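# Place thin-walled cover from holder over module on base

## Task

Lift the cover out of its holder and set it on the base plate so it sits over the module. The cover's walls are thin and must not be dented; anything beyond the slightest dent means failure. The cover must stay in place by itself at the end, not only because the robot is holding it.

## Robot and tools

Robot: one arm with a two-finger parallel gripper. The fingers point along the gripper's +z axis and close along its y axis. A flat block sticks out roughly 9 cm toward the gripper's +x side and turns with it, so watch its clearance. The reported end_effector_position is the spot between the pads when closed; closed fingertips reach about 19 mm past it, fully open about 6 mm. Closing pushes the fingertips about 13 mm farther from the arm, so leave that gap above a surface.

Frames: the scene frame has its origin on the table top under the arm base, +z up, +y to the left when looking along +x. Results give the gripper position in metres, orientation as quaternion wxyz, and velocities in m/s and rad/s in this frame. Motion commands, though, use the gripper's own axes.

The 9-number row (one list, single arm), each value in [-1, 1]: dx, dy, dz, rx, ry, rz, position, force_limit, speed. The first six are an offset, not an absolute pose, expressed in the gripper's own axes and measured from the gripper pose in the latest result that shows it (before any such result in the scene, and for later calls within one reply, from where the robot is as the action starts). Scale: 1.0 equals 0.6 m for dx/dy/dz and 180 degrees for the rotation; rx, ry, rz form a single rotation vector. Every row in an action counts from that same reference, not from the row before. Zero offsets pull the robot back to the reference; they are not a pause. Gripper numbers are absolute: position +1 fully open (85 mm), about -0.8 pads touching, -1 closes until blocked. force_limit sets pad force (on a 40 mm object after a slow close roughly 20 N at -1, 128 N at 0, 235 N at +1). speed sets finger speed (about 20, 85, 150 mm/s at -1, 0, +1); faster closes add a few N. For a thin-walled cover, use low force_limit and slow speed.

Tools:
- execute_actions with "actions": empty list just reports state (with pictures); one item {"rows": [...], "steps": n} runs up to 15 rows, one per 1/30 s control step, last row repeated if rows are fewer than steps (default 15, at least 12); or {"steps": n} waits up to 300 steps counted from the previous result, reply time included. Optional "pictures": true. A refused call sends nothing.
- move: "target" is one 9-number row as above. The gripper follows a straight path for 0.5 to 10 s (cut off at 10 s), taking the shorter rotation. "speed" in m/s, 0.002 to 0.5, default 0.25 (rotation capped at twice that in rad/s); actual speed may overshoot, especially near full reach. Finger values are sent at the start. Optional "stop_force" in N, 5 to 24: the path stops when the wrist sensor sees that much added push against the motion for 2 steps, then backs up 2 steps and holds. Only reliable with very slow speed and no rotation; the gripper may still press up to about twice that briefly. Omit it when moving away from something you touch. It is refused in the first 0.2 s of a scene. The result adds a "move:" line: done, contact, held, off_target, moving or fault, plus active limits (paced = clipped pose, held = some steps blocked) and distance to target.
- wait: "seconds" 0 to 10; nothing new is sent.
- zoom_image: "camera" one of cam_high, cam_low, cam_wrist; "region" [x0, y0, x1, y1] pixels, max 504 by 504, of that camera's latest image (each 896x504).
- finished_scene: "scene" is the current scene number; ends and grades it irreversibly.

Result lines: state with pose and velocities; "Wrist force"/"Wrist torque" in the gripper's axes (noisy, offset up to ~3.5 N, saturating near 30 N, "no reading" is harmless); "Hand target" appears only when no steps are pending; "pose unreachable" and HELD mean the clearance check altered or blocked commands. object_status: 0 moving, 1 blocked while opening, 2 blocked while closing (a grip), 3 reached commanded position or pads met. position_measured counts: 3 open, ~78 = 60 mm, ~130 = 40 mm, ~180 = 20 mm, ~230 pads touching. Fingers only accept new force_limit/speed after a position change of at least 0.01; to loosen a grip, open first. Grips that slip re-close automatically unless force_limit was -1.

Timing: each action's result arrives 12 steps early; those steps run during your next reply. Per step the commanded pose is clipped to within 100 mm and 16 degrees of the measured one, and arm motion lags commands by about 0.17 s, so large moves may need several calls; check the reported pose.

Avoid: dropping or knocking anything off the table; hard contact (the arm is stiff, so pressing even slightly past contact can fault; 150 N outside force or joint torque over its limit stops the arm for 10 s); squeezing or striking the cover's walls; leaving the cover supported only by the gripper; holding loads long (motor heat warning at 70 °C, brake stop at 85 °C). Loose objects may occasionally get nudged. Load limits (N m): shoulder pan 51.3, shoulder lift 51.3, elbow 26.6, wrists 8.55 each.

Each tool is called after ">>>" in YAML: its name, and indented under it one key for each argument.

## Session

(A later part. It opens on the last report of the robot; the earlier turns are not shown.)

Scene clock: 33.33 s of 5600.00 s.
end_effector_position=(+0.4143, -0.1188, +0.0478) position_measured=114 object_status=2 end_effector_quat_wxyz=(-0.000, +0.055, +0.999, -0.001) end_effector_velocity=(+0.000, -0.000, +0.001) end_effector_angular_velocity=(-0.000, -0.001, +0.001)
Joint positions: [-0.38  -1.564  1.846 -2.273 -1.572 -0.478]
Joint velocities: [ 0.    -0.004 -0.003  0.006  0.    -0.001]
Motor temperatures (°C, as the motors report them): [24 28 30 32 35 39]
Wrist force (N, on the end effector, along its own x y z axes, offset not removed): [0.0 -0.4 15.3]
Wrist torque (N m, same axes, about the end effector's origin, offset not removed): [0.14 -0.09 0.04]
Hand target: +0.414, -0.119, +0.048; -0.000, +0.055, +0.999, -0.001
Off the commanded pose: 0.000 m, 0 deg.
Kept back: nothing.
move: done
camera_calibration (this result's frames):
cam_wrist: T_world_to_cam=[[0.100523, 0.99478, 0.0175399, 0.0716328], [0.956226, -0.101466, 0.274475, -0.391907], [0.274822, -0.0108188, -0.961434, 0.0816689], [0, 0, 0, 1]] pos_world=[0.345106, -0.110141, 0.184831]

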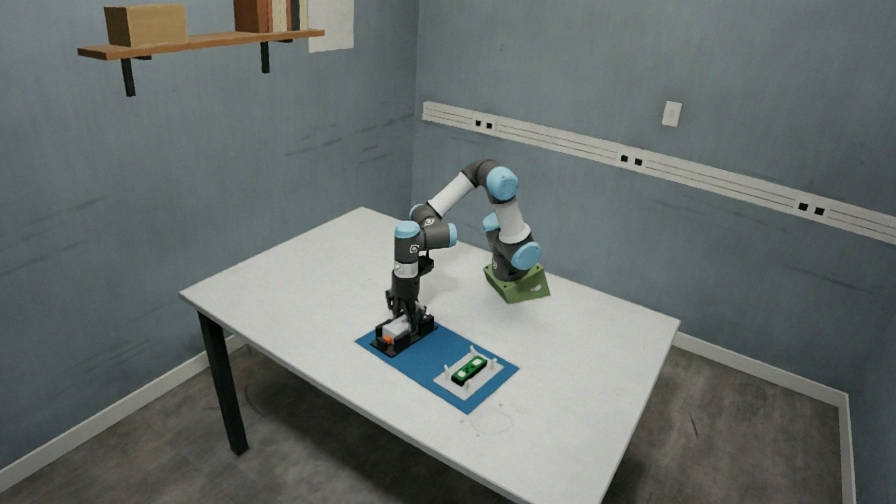

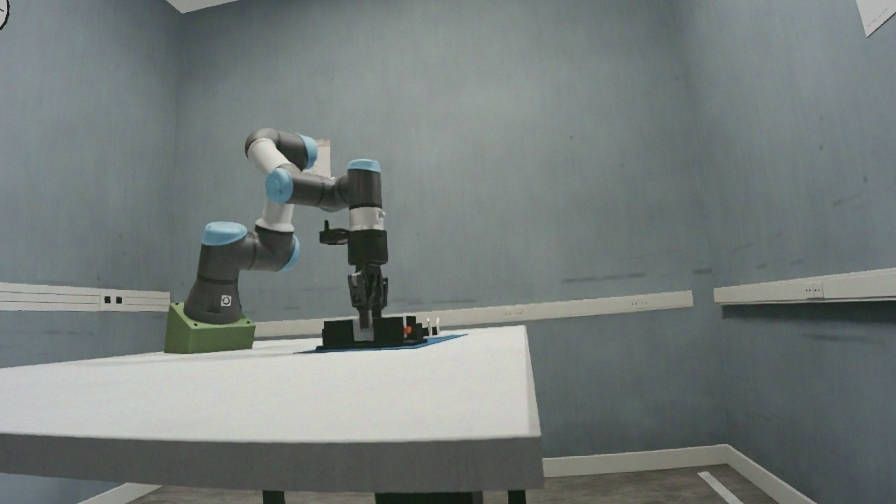

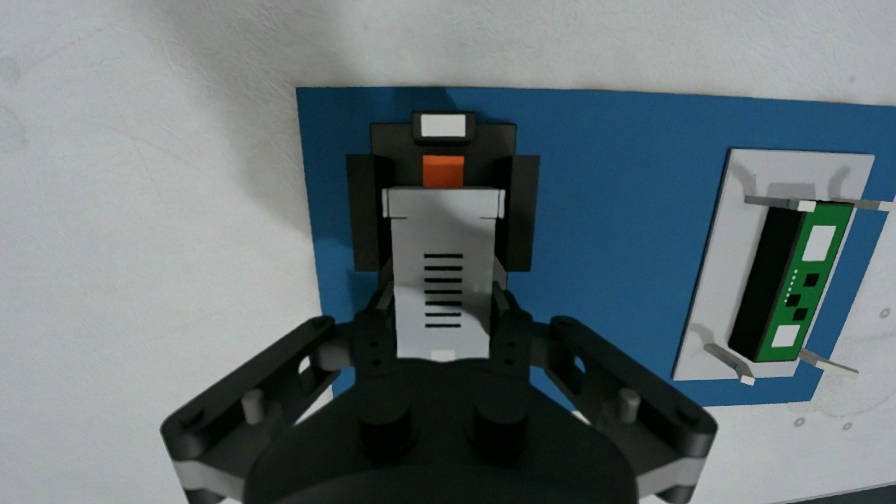

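>>> move:
  target: [0,0,0,0,0,0,-0.98,-0.46,-1]

>>> move:
  target: [0,0,-0.007,0,0,0,-0.98,-0.46,-1]
  speed: 0.005

>>> zoom_image:
  camera: "cam_low"
  region: [290, 240, 480, 365]

Scene clock: 34.47 s of 5600.00 s.
end_effector_position=(+0.4143, -0.1188, +0.0478) position_measured=117 object_status=2 end_effector_quat_wxyz=(+0.000, +0.055, +0.999, -0.001) end_effector_velocity=(+0.000, +0.001, -0.000) end_effector_angular_velocity=(+0.002, -0.000, -0.000)
Joint positions: [-0.38  -1.564  1.846 -2.273 -1.572 -0.478]
Joint velocities: [-0.     0.001 -0.    -0.     0.002  0.   ]
Motor temperatures (°C, as the motors report them): [24 28 30 32 35 39]
Wrist force (N, on the end effector, along its own x y z axes, offset not removed): [2.7 0.8 6.0]
Wrist torque (N m, same axes, about the end effector's origin, offset not removed): [0.04 -0.14 0.05]
Hand target: +0.414, -0.119, +0.048; -0.000, +0.055, +0.999, -0.001
Off the commanded pose: 0.000 m, 0 deg.
Kept back: nothing.
move: done
camera_calibration (this result's frames):
cam_wrist: T_world_to_cam=[[0.100531, 0.994781, 0.0174643, 0.0716477], [0.956188, -0.101452, 0.274613, -0.39194], [0.274951, -0.0109081, -0.961396, 0.0816472], [0, 0, 0, 1]] pos_world=[0.345116, -0.110146, 0.184876]

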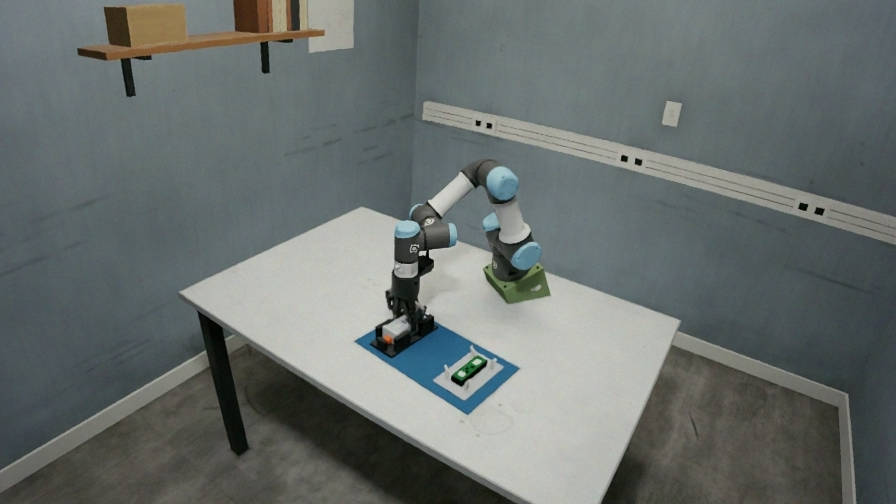

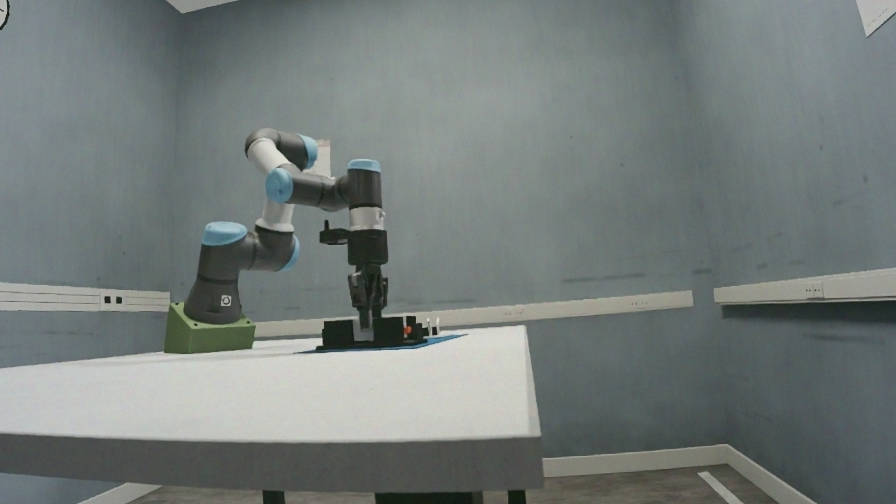

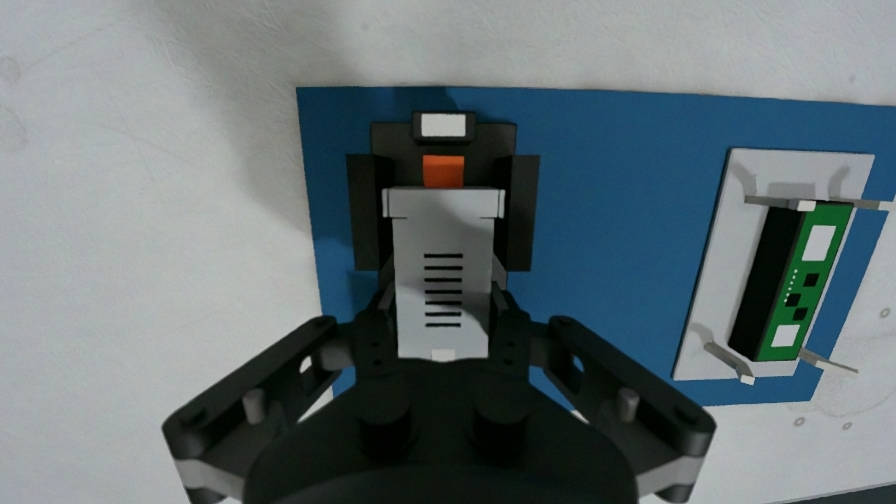

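Scene clock: 35.53 s of 5600.00 s.
end_effector_position=(+0.4143, -0.1188, +0.0519) position_measured=117 object_status=2 end_effector_quat_wxyz=(+0.000, +0.055, +0.999, -0.001) end_effector_velocity=(-0.001, +0.000, +0.001) end_effector_angular_velocity=(+0.000, +0.002, -0.000)
Joint positions: [-0.38  -1.575  1.839 -2.255 -1.572 -0.478]
Joint velocities: [ 0.    -0.003 -0.001  0.006 -0.001  0.   ]
Motor temperatures (°C, as the motors report them): [24 28 30 32 35 39]
Wrist force (N, on the end effector, along its own x y z axes, offset not removed): [-0.2 1.9 16.5]
Wrist torque (N m, same axes, about the end effector's origin, offset not removed): [0.42 0.14 0.04]
Hand target: +0.414, -0.119, +0.052; +0.000, +0.055, +0.999, -0.001
Off the commanded pose: 0.000 m, 0 deg.
Kept back: nothing.
move: done
camera_calibration (this result's frames):
cam_wrist: T_world_to_cam=[[0.100538, 0.99478, 0.017457, 0.0715706], [0.956184, -0.101456, 0.274626, -0.39306], [0.274963, -0.0109182, -0.961393, 0.0855856], [0, 0, 0, 1]] pos_world=[0.345109, -0.110141, 0.188977]

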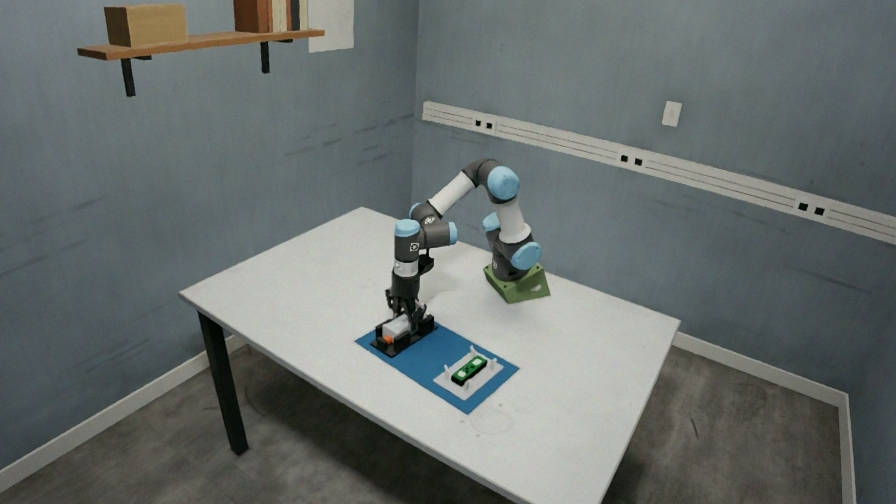

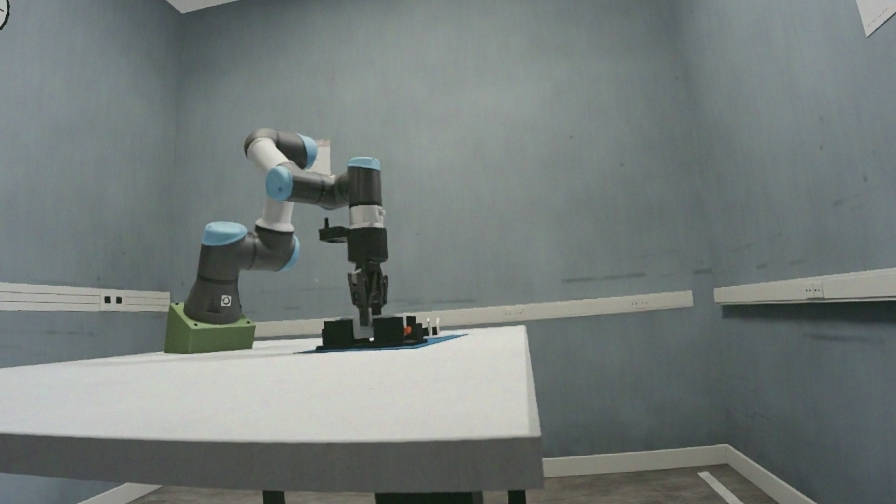

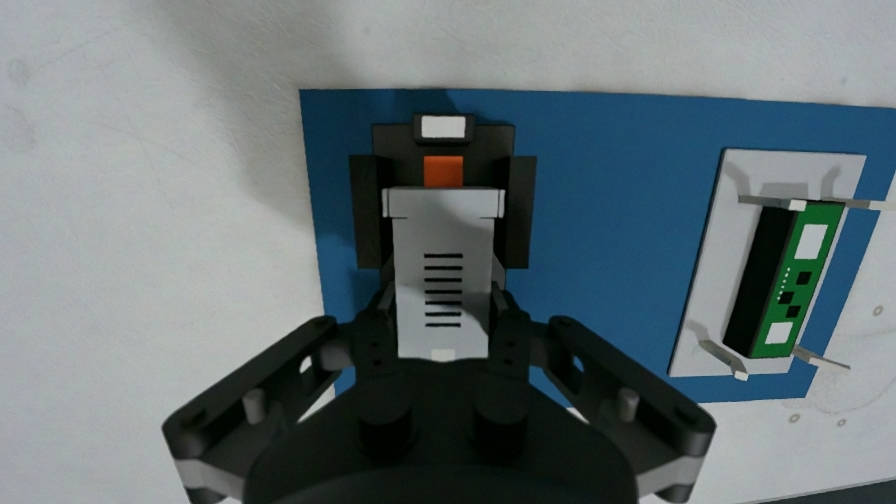

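Region (290, 240, 480, 365) of cam_low's 896x504 image, scaled by 2.653, with more detail than that image has; it fills the top 332 rows of this view, and the rest is white.

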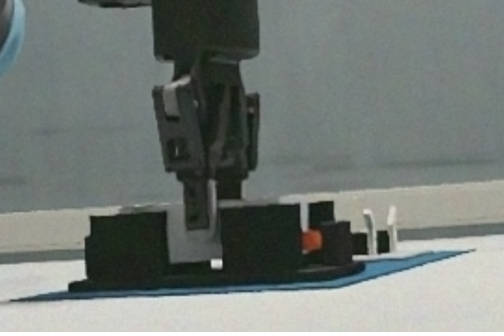

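>>> move:
  target: [0,0,-0.017,0,0,0,-0.98,-0.46,-1]
  speed: 0.007

Scene clock: 37.57 s of 5600.00 s.
end_effector_position=(+0.4143, -0.1188, +0.0620) position_measured=117 object_status=2 end_effector_quat_wxyz=(+0.000, +0.055, +0.999, -0.001) end_effector_velocity=(-0.000, +0.001, +0.000) end_effector_angular_velocity=(+0.003, +0.003, -0.001)
Joint positions: [-0.38  -1.601  1.821 -2.21  -1.572 -0.478]
Joint velocities: [-0.    -0.    -0.002  0.007  0.001  0.001]
Motor temperatures (°C, as the motors report them): [24 28 30 32 35 39]
Wrist force (N, on the end effector, along its own x y z axes, offset not removed): [-1.7 -0.2 15.9]
Wrist torque (N m, same axes, about the end effector's origin, offset not removed): [0.06 0.27 -0.07]
Hand target: +0.414, -0.119, +0.062; +0.000, +0.055, +0.999, -0.001
Off the commanded pose: 0.000 m, 0 deg.
Kept back: nothing.
move: done
camera_calibration (this result's frames):
cam_wrist: T_world_to_cam=[[0.100536, 0.99478, 0.0174511, 0.0713787], [0.956182, -0.101453, 0.274633, -0.395805], [0.27497, -0.0109241, -0.961391, 0.0952563], [0, 0, 0, 1]] pos_world=[0.345093, -0.110121, 0.199034]

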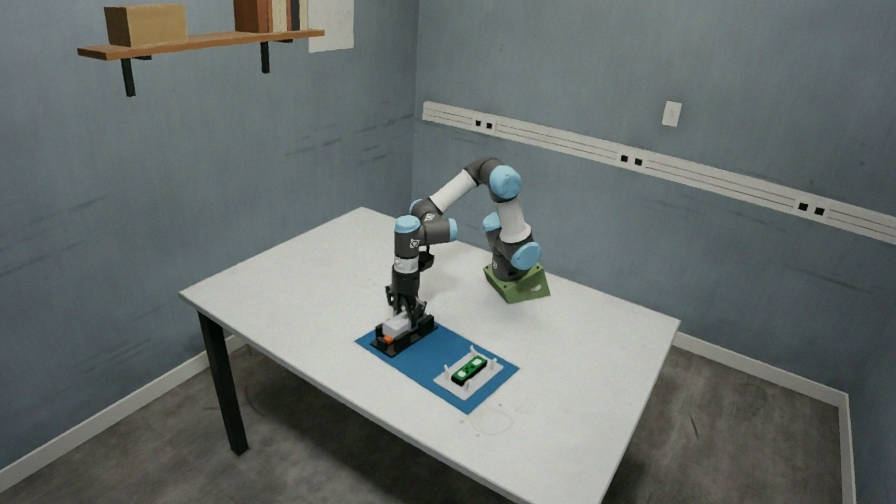

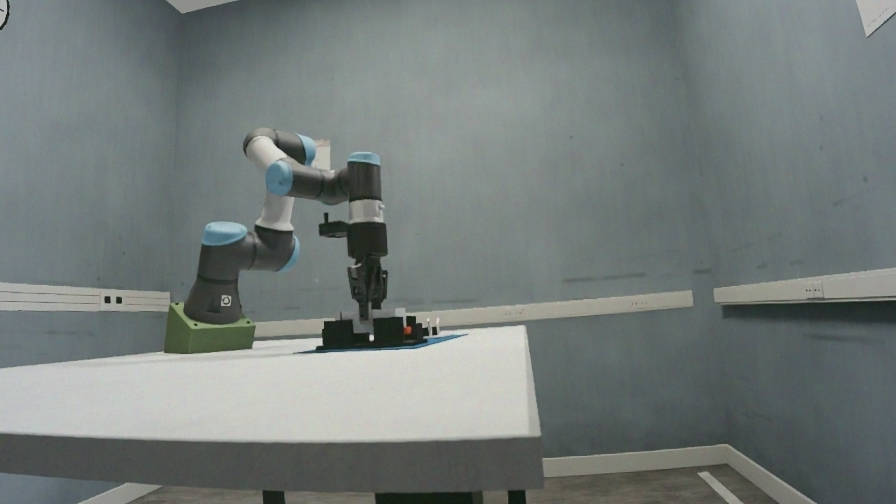

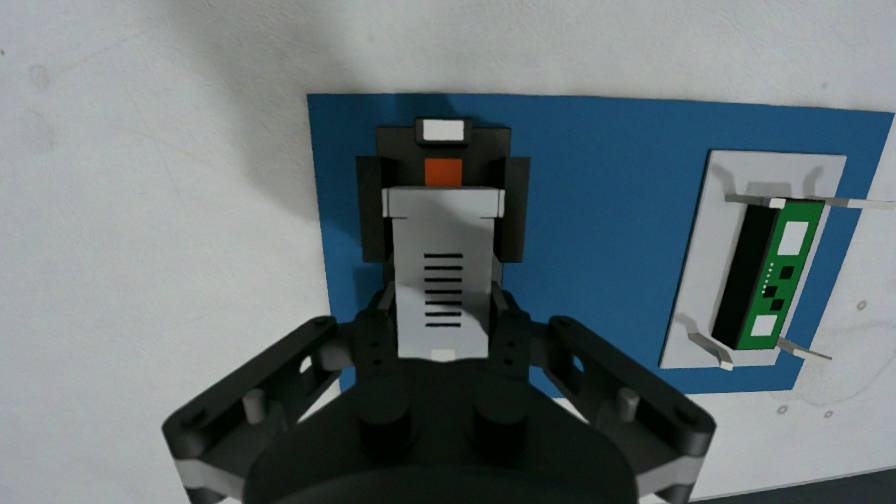

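>>> move:
  target: [0,0,-0.02,0,0,0,-0.98,-0.46,-1]
  speed: 0.009

>>> move:
  target: [0,0,-0.042,0,0,0,-0.98,-0.46,-1]
  speed: 0.05

>>> move:
  target: [0,0.375,0,0,0,0,-0.98,-0.46,-1]

Scene clock: 39.90 s of 5600.00 s.
end_effector_position=(+0.4143, -0.1187, +0.0738) position_measured=117 object_status=2 end_effector_quat_wxyz=(+0.000, +0.055, +0.999, -0.001) end_effector_velocity=(-0.000, +0.000, +0.001) end_effector_angular_velocity=(+0.000, +0.002, -0.001)
Joint positions: [-0.38  -1.63   1.796 -2.157 -1.572 -0.478]
Joint velocities: [ 0.    -0.003 -0.003  0.008 -0.001  0.001]
Motor temperatures (°C, as the motors report them): [24 28 30 32 35 39]
Wrist force (N, on the end effector, along its own x y z axes, offset not removed): [0.4 1.1 2.1]
Wrist torque (N m, same axes, about the end effector's origin, offset not removed): [0.19 0.01 -0.03]
Hand target: +0.414, -0.119, +0.074; +0.000, +0.055, +0.999, -0.001
Off the commanded pose: 0.000 m, 0 deg.
Kept back: nothing.
move: done
camera_calibration (this result's frames):
cam_wrist: T_world_to_cam=[[0.100529, 0.994781, 0.0174398, 0.0711549], [0.956174, -0.101442, 0.274666, -0.399036], [0.275002, -0.0109364, -0.961381, 0.10661], [0, 0, 0, 1]] pos_world=[0.345077, -0.110097, 0.210854]

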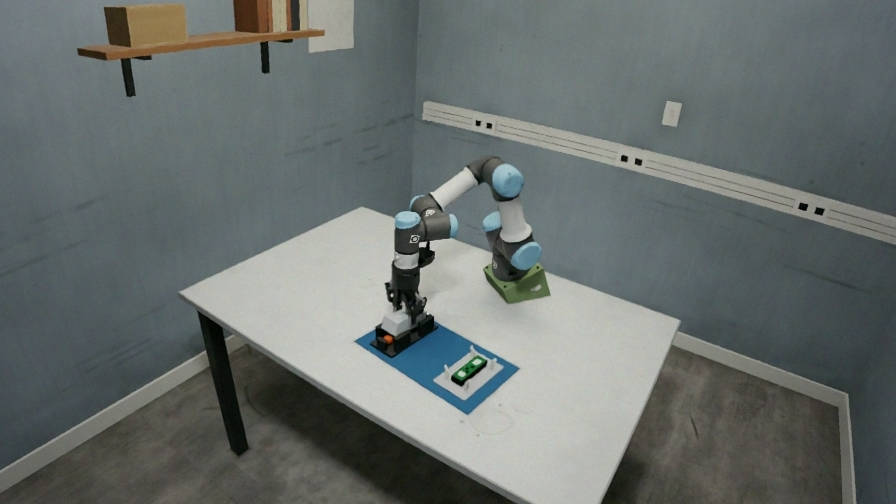

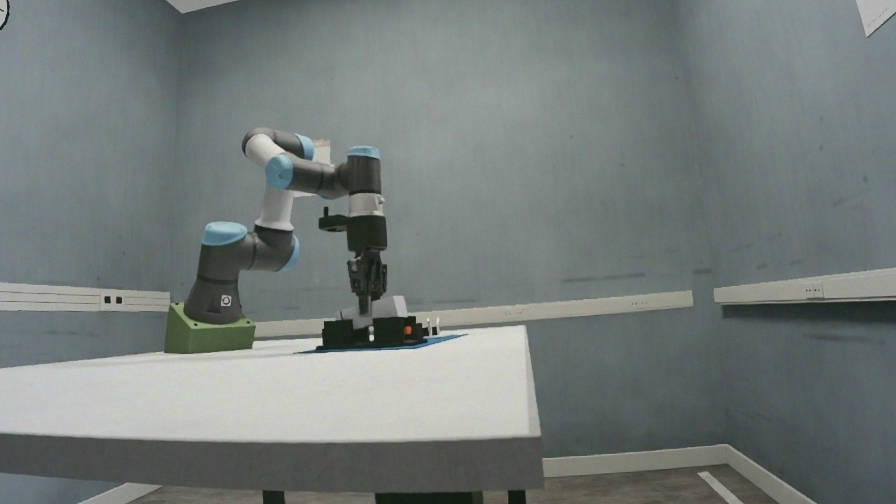

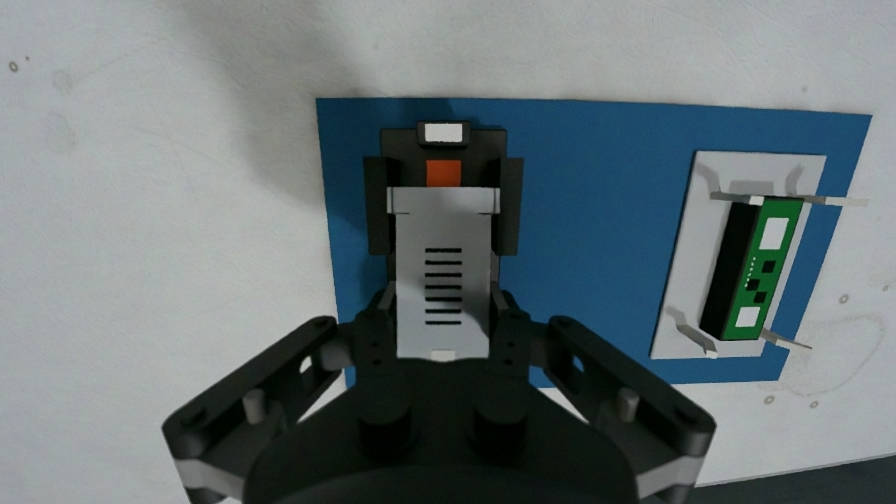

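Scene clock: 40.80 s of 5600.00 s.
end_effector_position=(+0.4143, -0.1187, +0.0988) position_measured=117 object_status=2 end_effector_quat_wxyz=(+0.000, +0.055, +0.999, -0.001) end_effector_velocity=(+0.000, -0.000, +0.002) end_effector_angular_velocity=(+0.000, +0.000, -0.002)
Joint positions: [-0.38  -1.683  1.736 -2.044 -1.573 -0.477]
Joint velocities: [-0.001 -0.003 -0.007  0.01   0.     0.001]
Motor temperatures (°C, as the motors report them): [24 28 30 32 35 39]
Wrist force (N, on the end effector, along its own x y z axes, offset not removed): [-0.6 2.9 2.3]
Wrist torque (N m, same axes, about the end effector's origin, offset not removed): [0.53 0.09 0.03]
Hand target: +0.414, -0.119, +0.099; +0.000, +0.055, +0.999, -0.001
Off the commanded pose: 0.000 m, 0 deg.
Kept back: nothing.
move: done
camera_calibration (this result's frames):
cam_wrist: T_world_to_cam=[[0.100553, 0.99478, 0.0173792, 0.0706433], [0.956153, -0.101448, 0.274737, -0.405878], [0.275066, -0.0110083, -0.961362, 0.130644], [0, 0, 0, 1]] pos_world=[0.345042, -0.110012, 0.235878]

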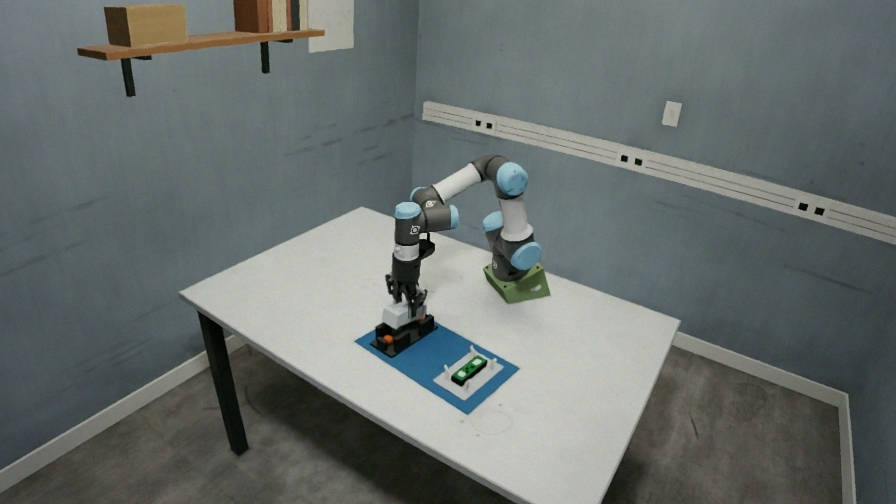

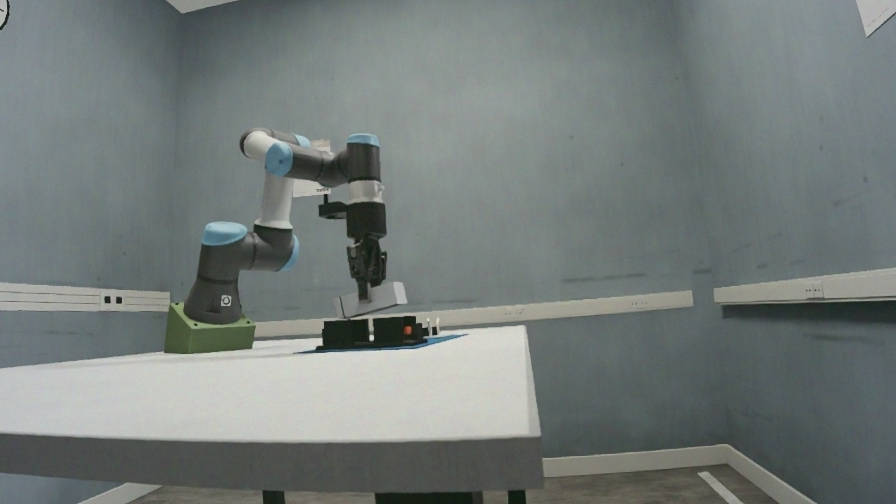

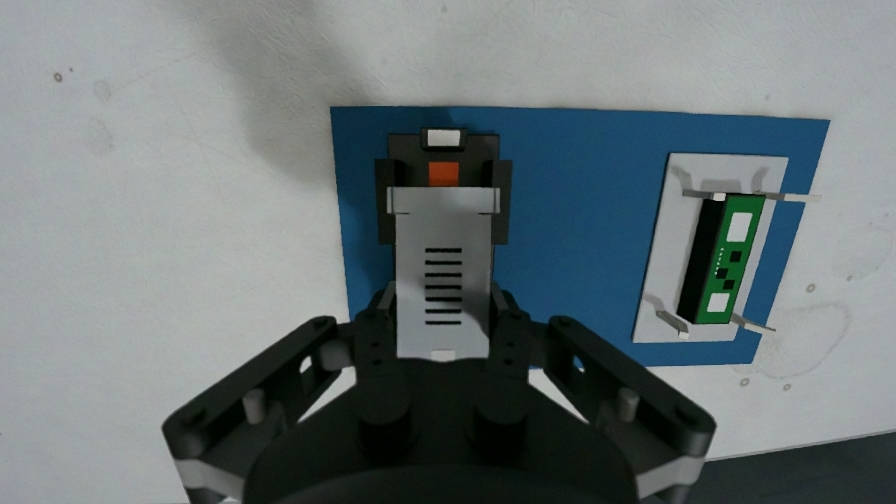

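Scene clock: 42.30 s of 5600.00 s.
end_effector_position=(+0.4389, +0.1047, +0.0987) position_measured=117 object_status=2 end_effector_quat_wxyz=(+0.001, +0.055, +0.999, -0.001) end_effector_velocity=(+0.000, +0.002, -0.001) end_effector_angular_velocity=(-0.005, +0.010, -0.002)
Joint positions: [ 0.357 -1.335  1.526 -2.081 -1.849  0.214]
Joint velocities: [ 0.007  0.018 -0.023  0.018 -0.006  0.012]
Motor temperatures (°C, as the motors report them): [24 28 30 32 35 39]
Wrist force (N, on the end effector, along its own x y z axes, offset not removed): [-0.4 0.4 -0.2]
Wrist torque (N m, same axes, about the end effector's origin, offset not removed): [0.06 0.10 -0.01]
Hand target: +0.439, +0.105, +0.099; +0.001, +0.055, +0.998, -0.001
Off the commanded pose: 0.000 m, 0 deg.
Kept back: nothing.
move: done
camera_calibration (this result's frames):
cam_wrist: T_world_to_cam=[[0.100478, 0.994776, 0.0180193, -0.154009], [0.955735, -0.101536, 0.276154, -0.406625], [0.276541, -0.0105256, -0.960944, 0.125442], [0, 0, 0, 1]] pos_world=[0.36941, 0.113238, 0.235609]

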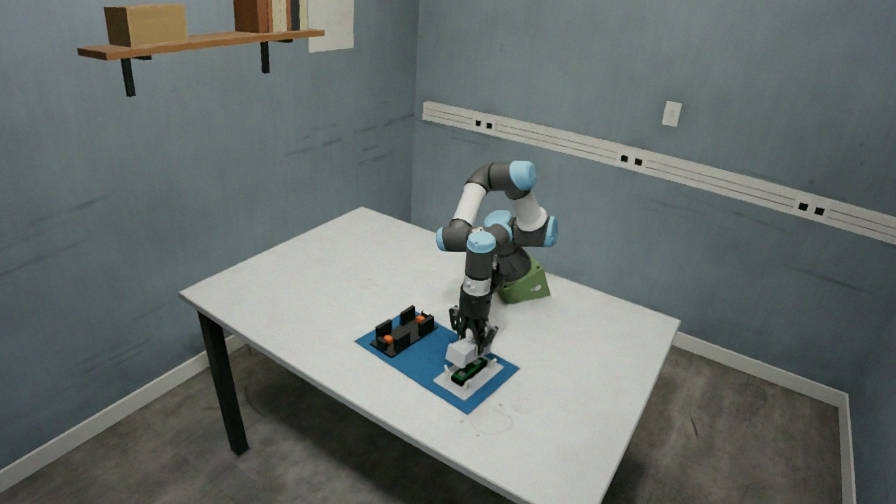

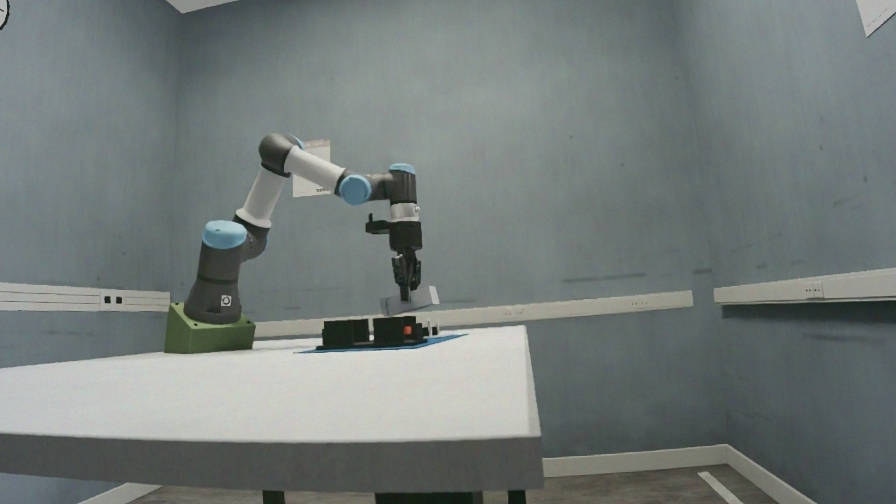

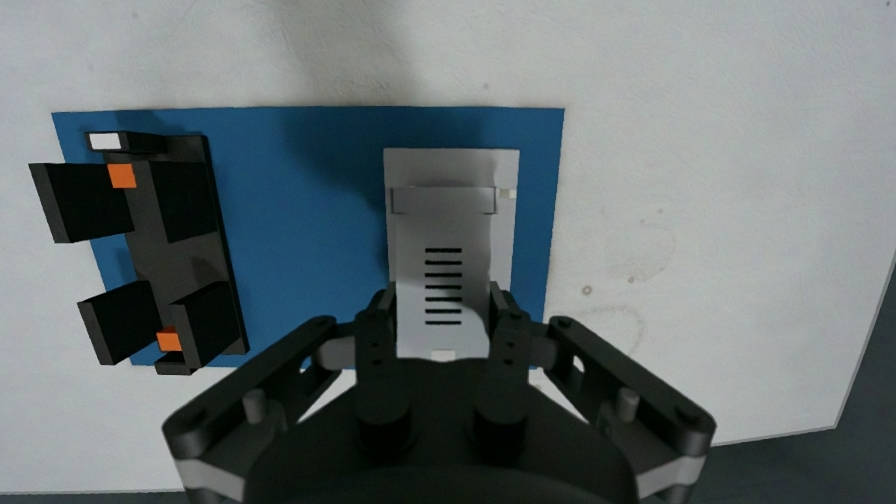

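>>> move:
  target: [0,0.0095,0.025,0,0.055,0,-0.98,-0.46,-1]
  speed: 0.15

>>> zoom_image:
  camera: "cam_low"
  region: [310, 240, 500, 365]

>>> zoom_image:
  camera: "cam_wrist"
  region: [320, 120, 570, 330]

Scene clock: 43.73 s of 5600.00 s.
end_effector_position=(+0.4395, +0.1103, +0.0838) position_measured=117 object_status=2 end_effector_quat_wxyz=(-0.085, +0.054, +0.995, +0.004) end_effector_velocity=(+0.001, +0.000, -0.000) end_effector_angular_velocity=(-0.000, +0.013, -0.000)
Joint positions: [ 0.334 -1.171  1.247 -1.8   -1.805  0.235]
Joint velocities: [-0.     0.017 -0.033  0.029  0.002  0.003]
Motor temperatures (°C, as the motors report them): [24 28 30 32 35 39]
Wrist force (N, on the end effector, along its own x y z axes, offset not removed): [-1.6 0.4 2.9]
Wrist torque (N m, same axes, about the end effector's origin, offset not removed): [0.16 0.19 0.06]
Hand target: +0.440, +0.110, +0.084; -0.085, +0.054, +0.995, +0.004
Off the commanded pose: 0.000 m, 0 deg.
Kept back: nothing.
move: done
camera_calibration (this result's frames):
cam_wrist: T_world_to_cam=[[0.103748, 0.994414, 0.0194428, -0.160908], [0.988525, -0.105252, 0.108352, -0.402439], [0.109793, 0.00797842, -0.993922, 0.184994], [0, 0, 0, 1]] pos_world=[0.394204, 0.116175, 0.230603]

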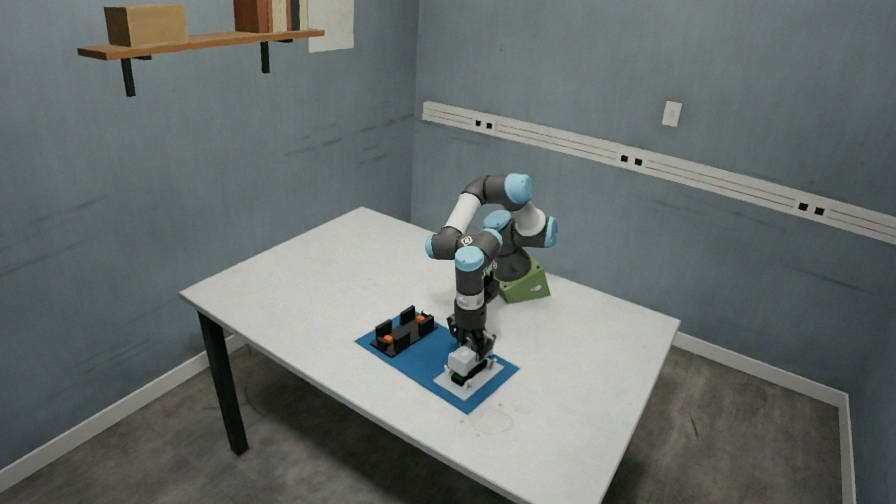

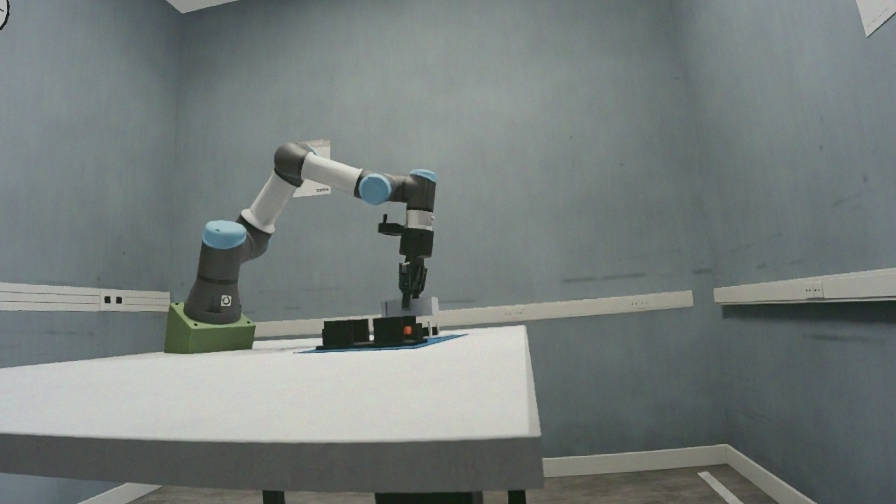

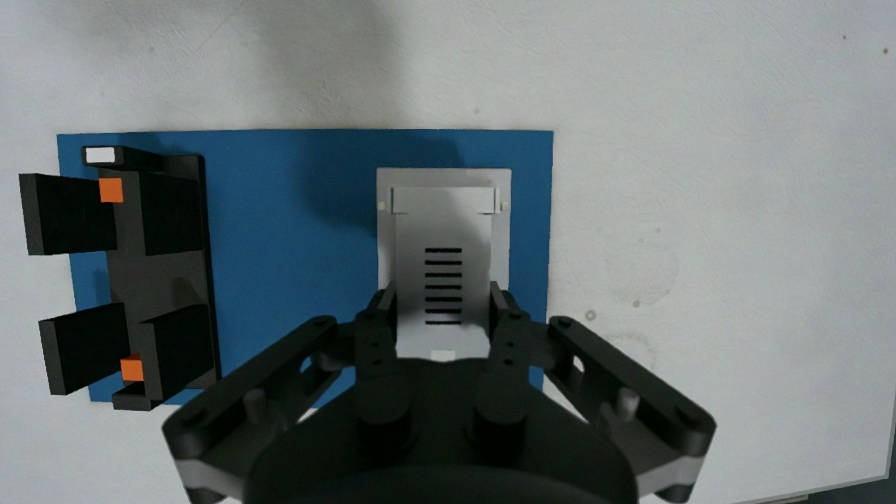

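Region (310, 240, 500, 365) of cam_low's 896x504 image, scaled by 2.653, with more detail than that image has; it fills the top 332 rows of this view, and the rest is white.

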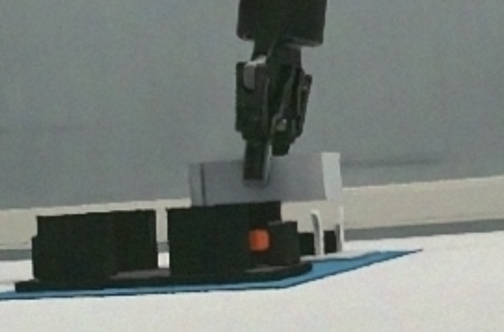

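Region (320, 120, 570, 330) of cam_wrist's 896x504 image, scaled by 2.016, with more detail than that image has; it fills the top 423 rows of this view, and the rest is white.

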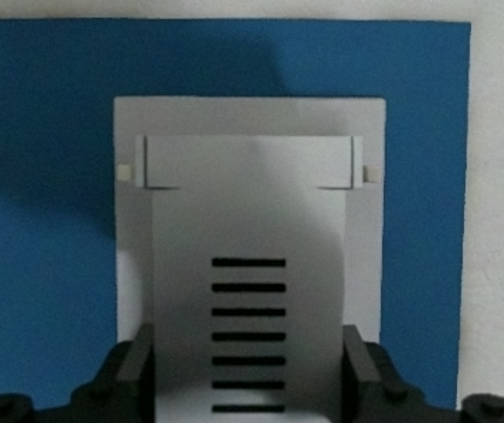

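>>> move:
  target: [-0.0099,0,0.0575,0,0,0,-0.98,-0.46,-1]
  speed: 0.025
  stop_force: 8

>>> move:
  target: [-0.0045,0,0.026,0,0,0,-0.98,-0.46,-1]
  speed: 0.006
  stop_force: 8

>>> zoom_image:
  camera: "cam_high"
  region: [400, 310, 540, 420]

Scene clock: 46.03 s of 5600.00 s.
end_effector_position=(+0.4395, +0.1103, +0.0489) position_measured=117 object_status=2 end_effector_quat_wxyz=(-0.085, +0.054, +0.995, +0.004) end_effector_velocity=(-0.000, -0.000, -0.002) end_effector_angular_velocity=(-0.000, +0.001, +0.002)
Joint positions: [ 0.311 -1.118  1.322 -1.933 -1.802  0.212]
Joint velocities: [-0.001  0.003  0.004 -0.006 -0.    -0.003]
Motor temperatures (°C, as the motors report them): [24 28 30 32 35 39]
Wrist force (N, on the end effector, along its own x y z axes, offset not removed): [-2.3 0.1 0.7]
Wrist torque (N m, same axes, about the end effector's origin, offset not removed): [0.03 0.42 -0.07]
Hand target: +0.439, +0.110, +0.049; -0.085, +0.054, +0.995, +0.004
Off the commanded pose: 0.000 m, 0 deg.
Kept back: nothing.
move: done
camera_calibration (this result's frames):
cam_wrist: T_world_to_cam=[[0.103746, 0.994414, 0.0194109, -0.160229], [0.988534, -0.105246, 0.108272, -0.398703], [0.109711, 0.00795549, -0.993932, 0.150409], [0, 0, 0, 1]] pos_world=[0.394254, 0.116175, 0.195775]

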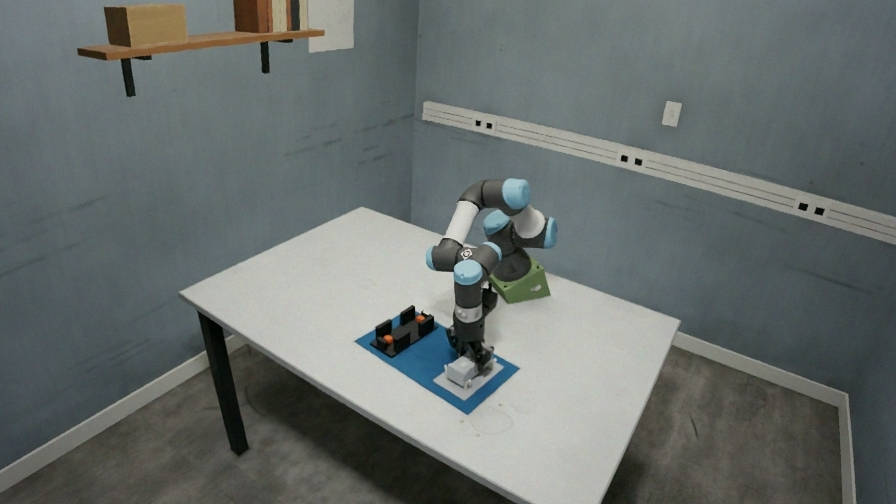

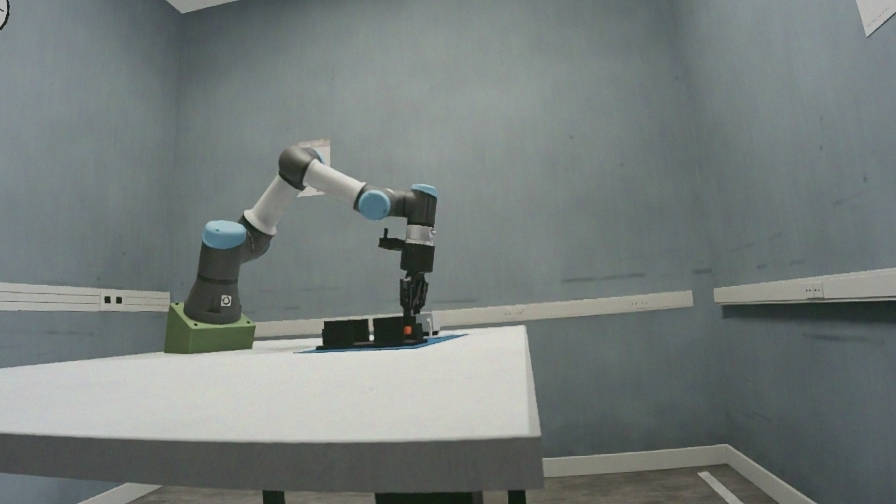

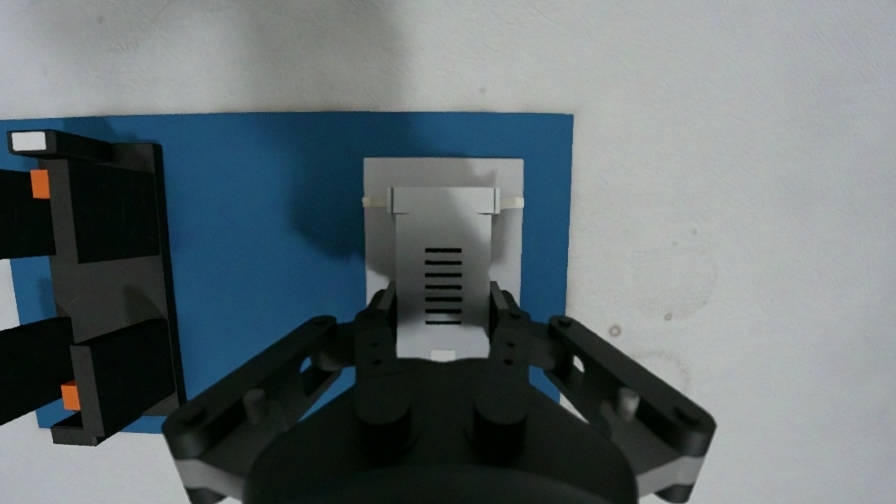

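Scene clock: 48.17 s of 5600.00 s.
end_effector_position=(+0.4395, +0.1102, +0.0384) position_measured=117 object_status=2 end_effector_quat_wxyz=(-0.085, +0.054, +0.995, +0.004) end_effector_velocity=(-0.000, -0.000, +0.002) end_effector_angular_velocity=(+0.000, +0.003, -0.000)
Joint positions: [ 0.304 -1.099  1.339 -1.971 -1.801  0.205]
Joint velocities: [-0.    -0.004 -0.004  0.01   0.001  0.001]
Motor temperatures (°C, as the motors report them): [24 28 30 32 35 39]
Wrist force (N, on the end effector, along its own x y z axes, offset not removed): [-2.6 1.0 -10.3]
Wrist torque (N m, same axes, about the end effector's origin, offset not removed): [0.05 0.35 -0.04]
Hand target: +0.440, +0.110, +0.039; -0.085, +0.054, +0.995, +0.004
Off the commanded pose: 0.005 m, 0 deg.
Kept back: nothing.
move: contact
camera_calibration (this result's frames):
cam_wrist: T_world_to_cam=[[0.103574, 0.994432, 0.0194347, -0.159923], [0.988579, -0.105076, 0.108027, -0.397576], [0.109467, 0.00802395, -0.993958, 0.140028], [0, 0, 0, 1]] pos_world=[0.394271, 0.116133, 0.185239]

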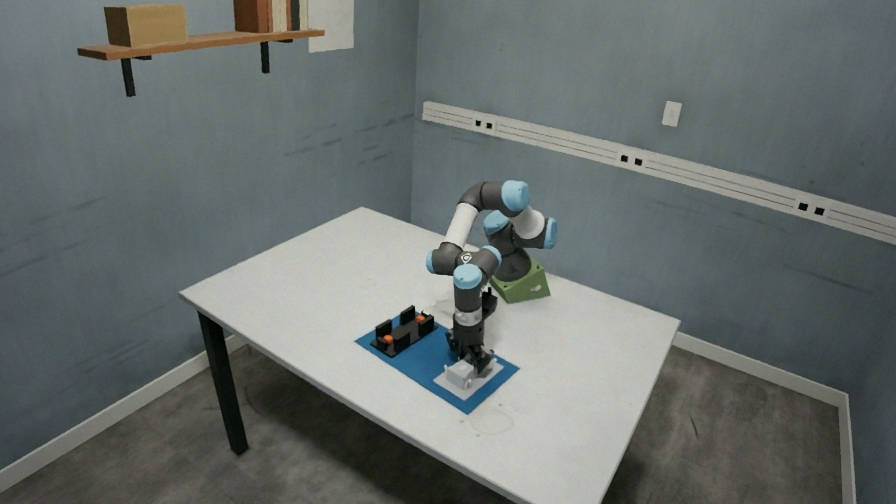

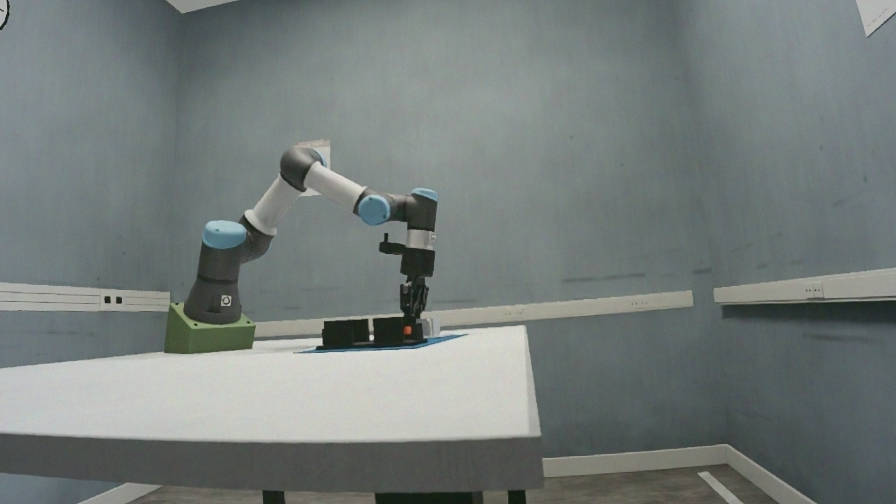

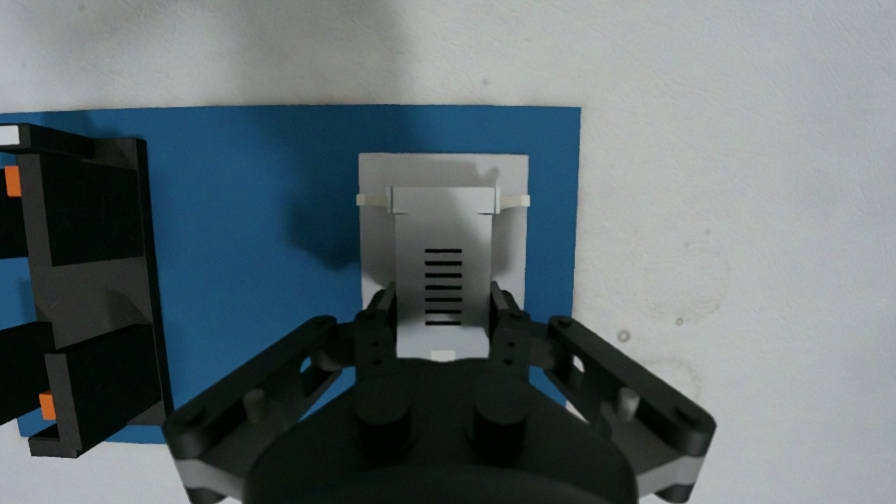

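Region (400, 310, 540, 420) of cam_high's 896x504 image, scaled by 3.600, with more detail than that image has; it fills the top 396 rows of this view, and the rest is white.

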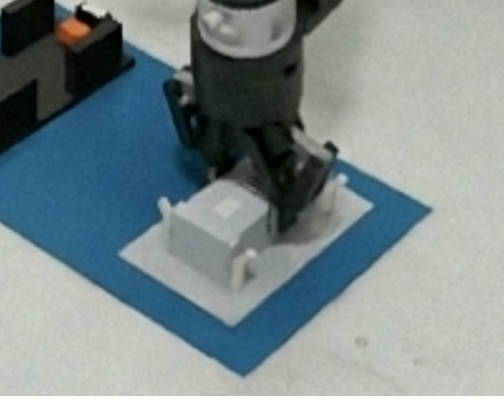

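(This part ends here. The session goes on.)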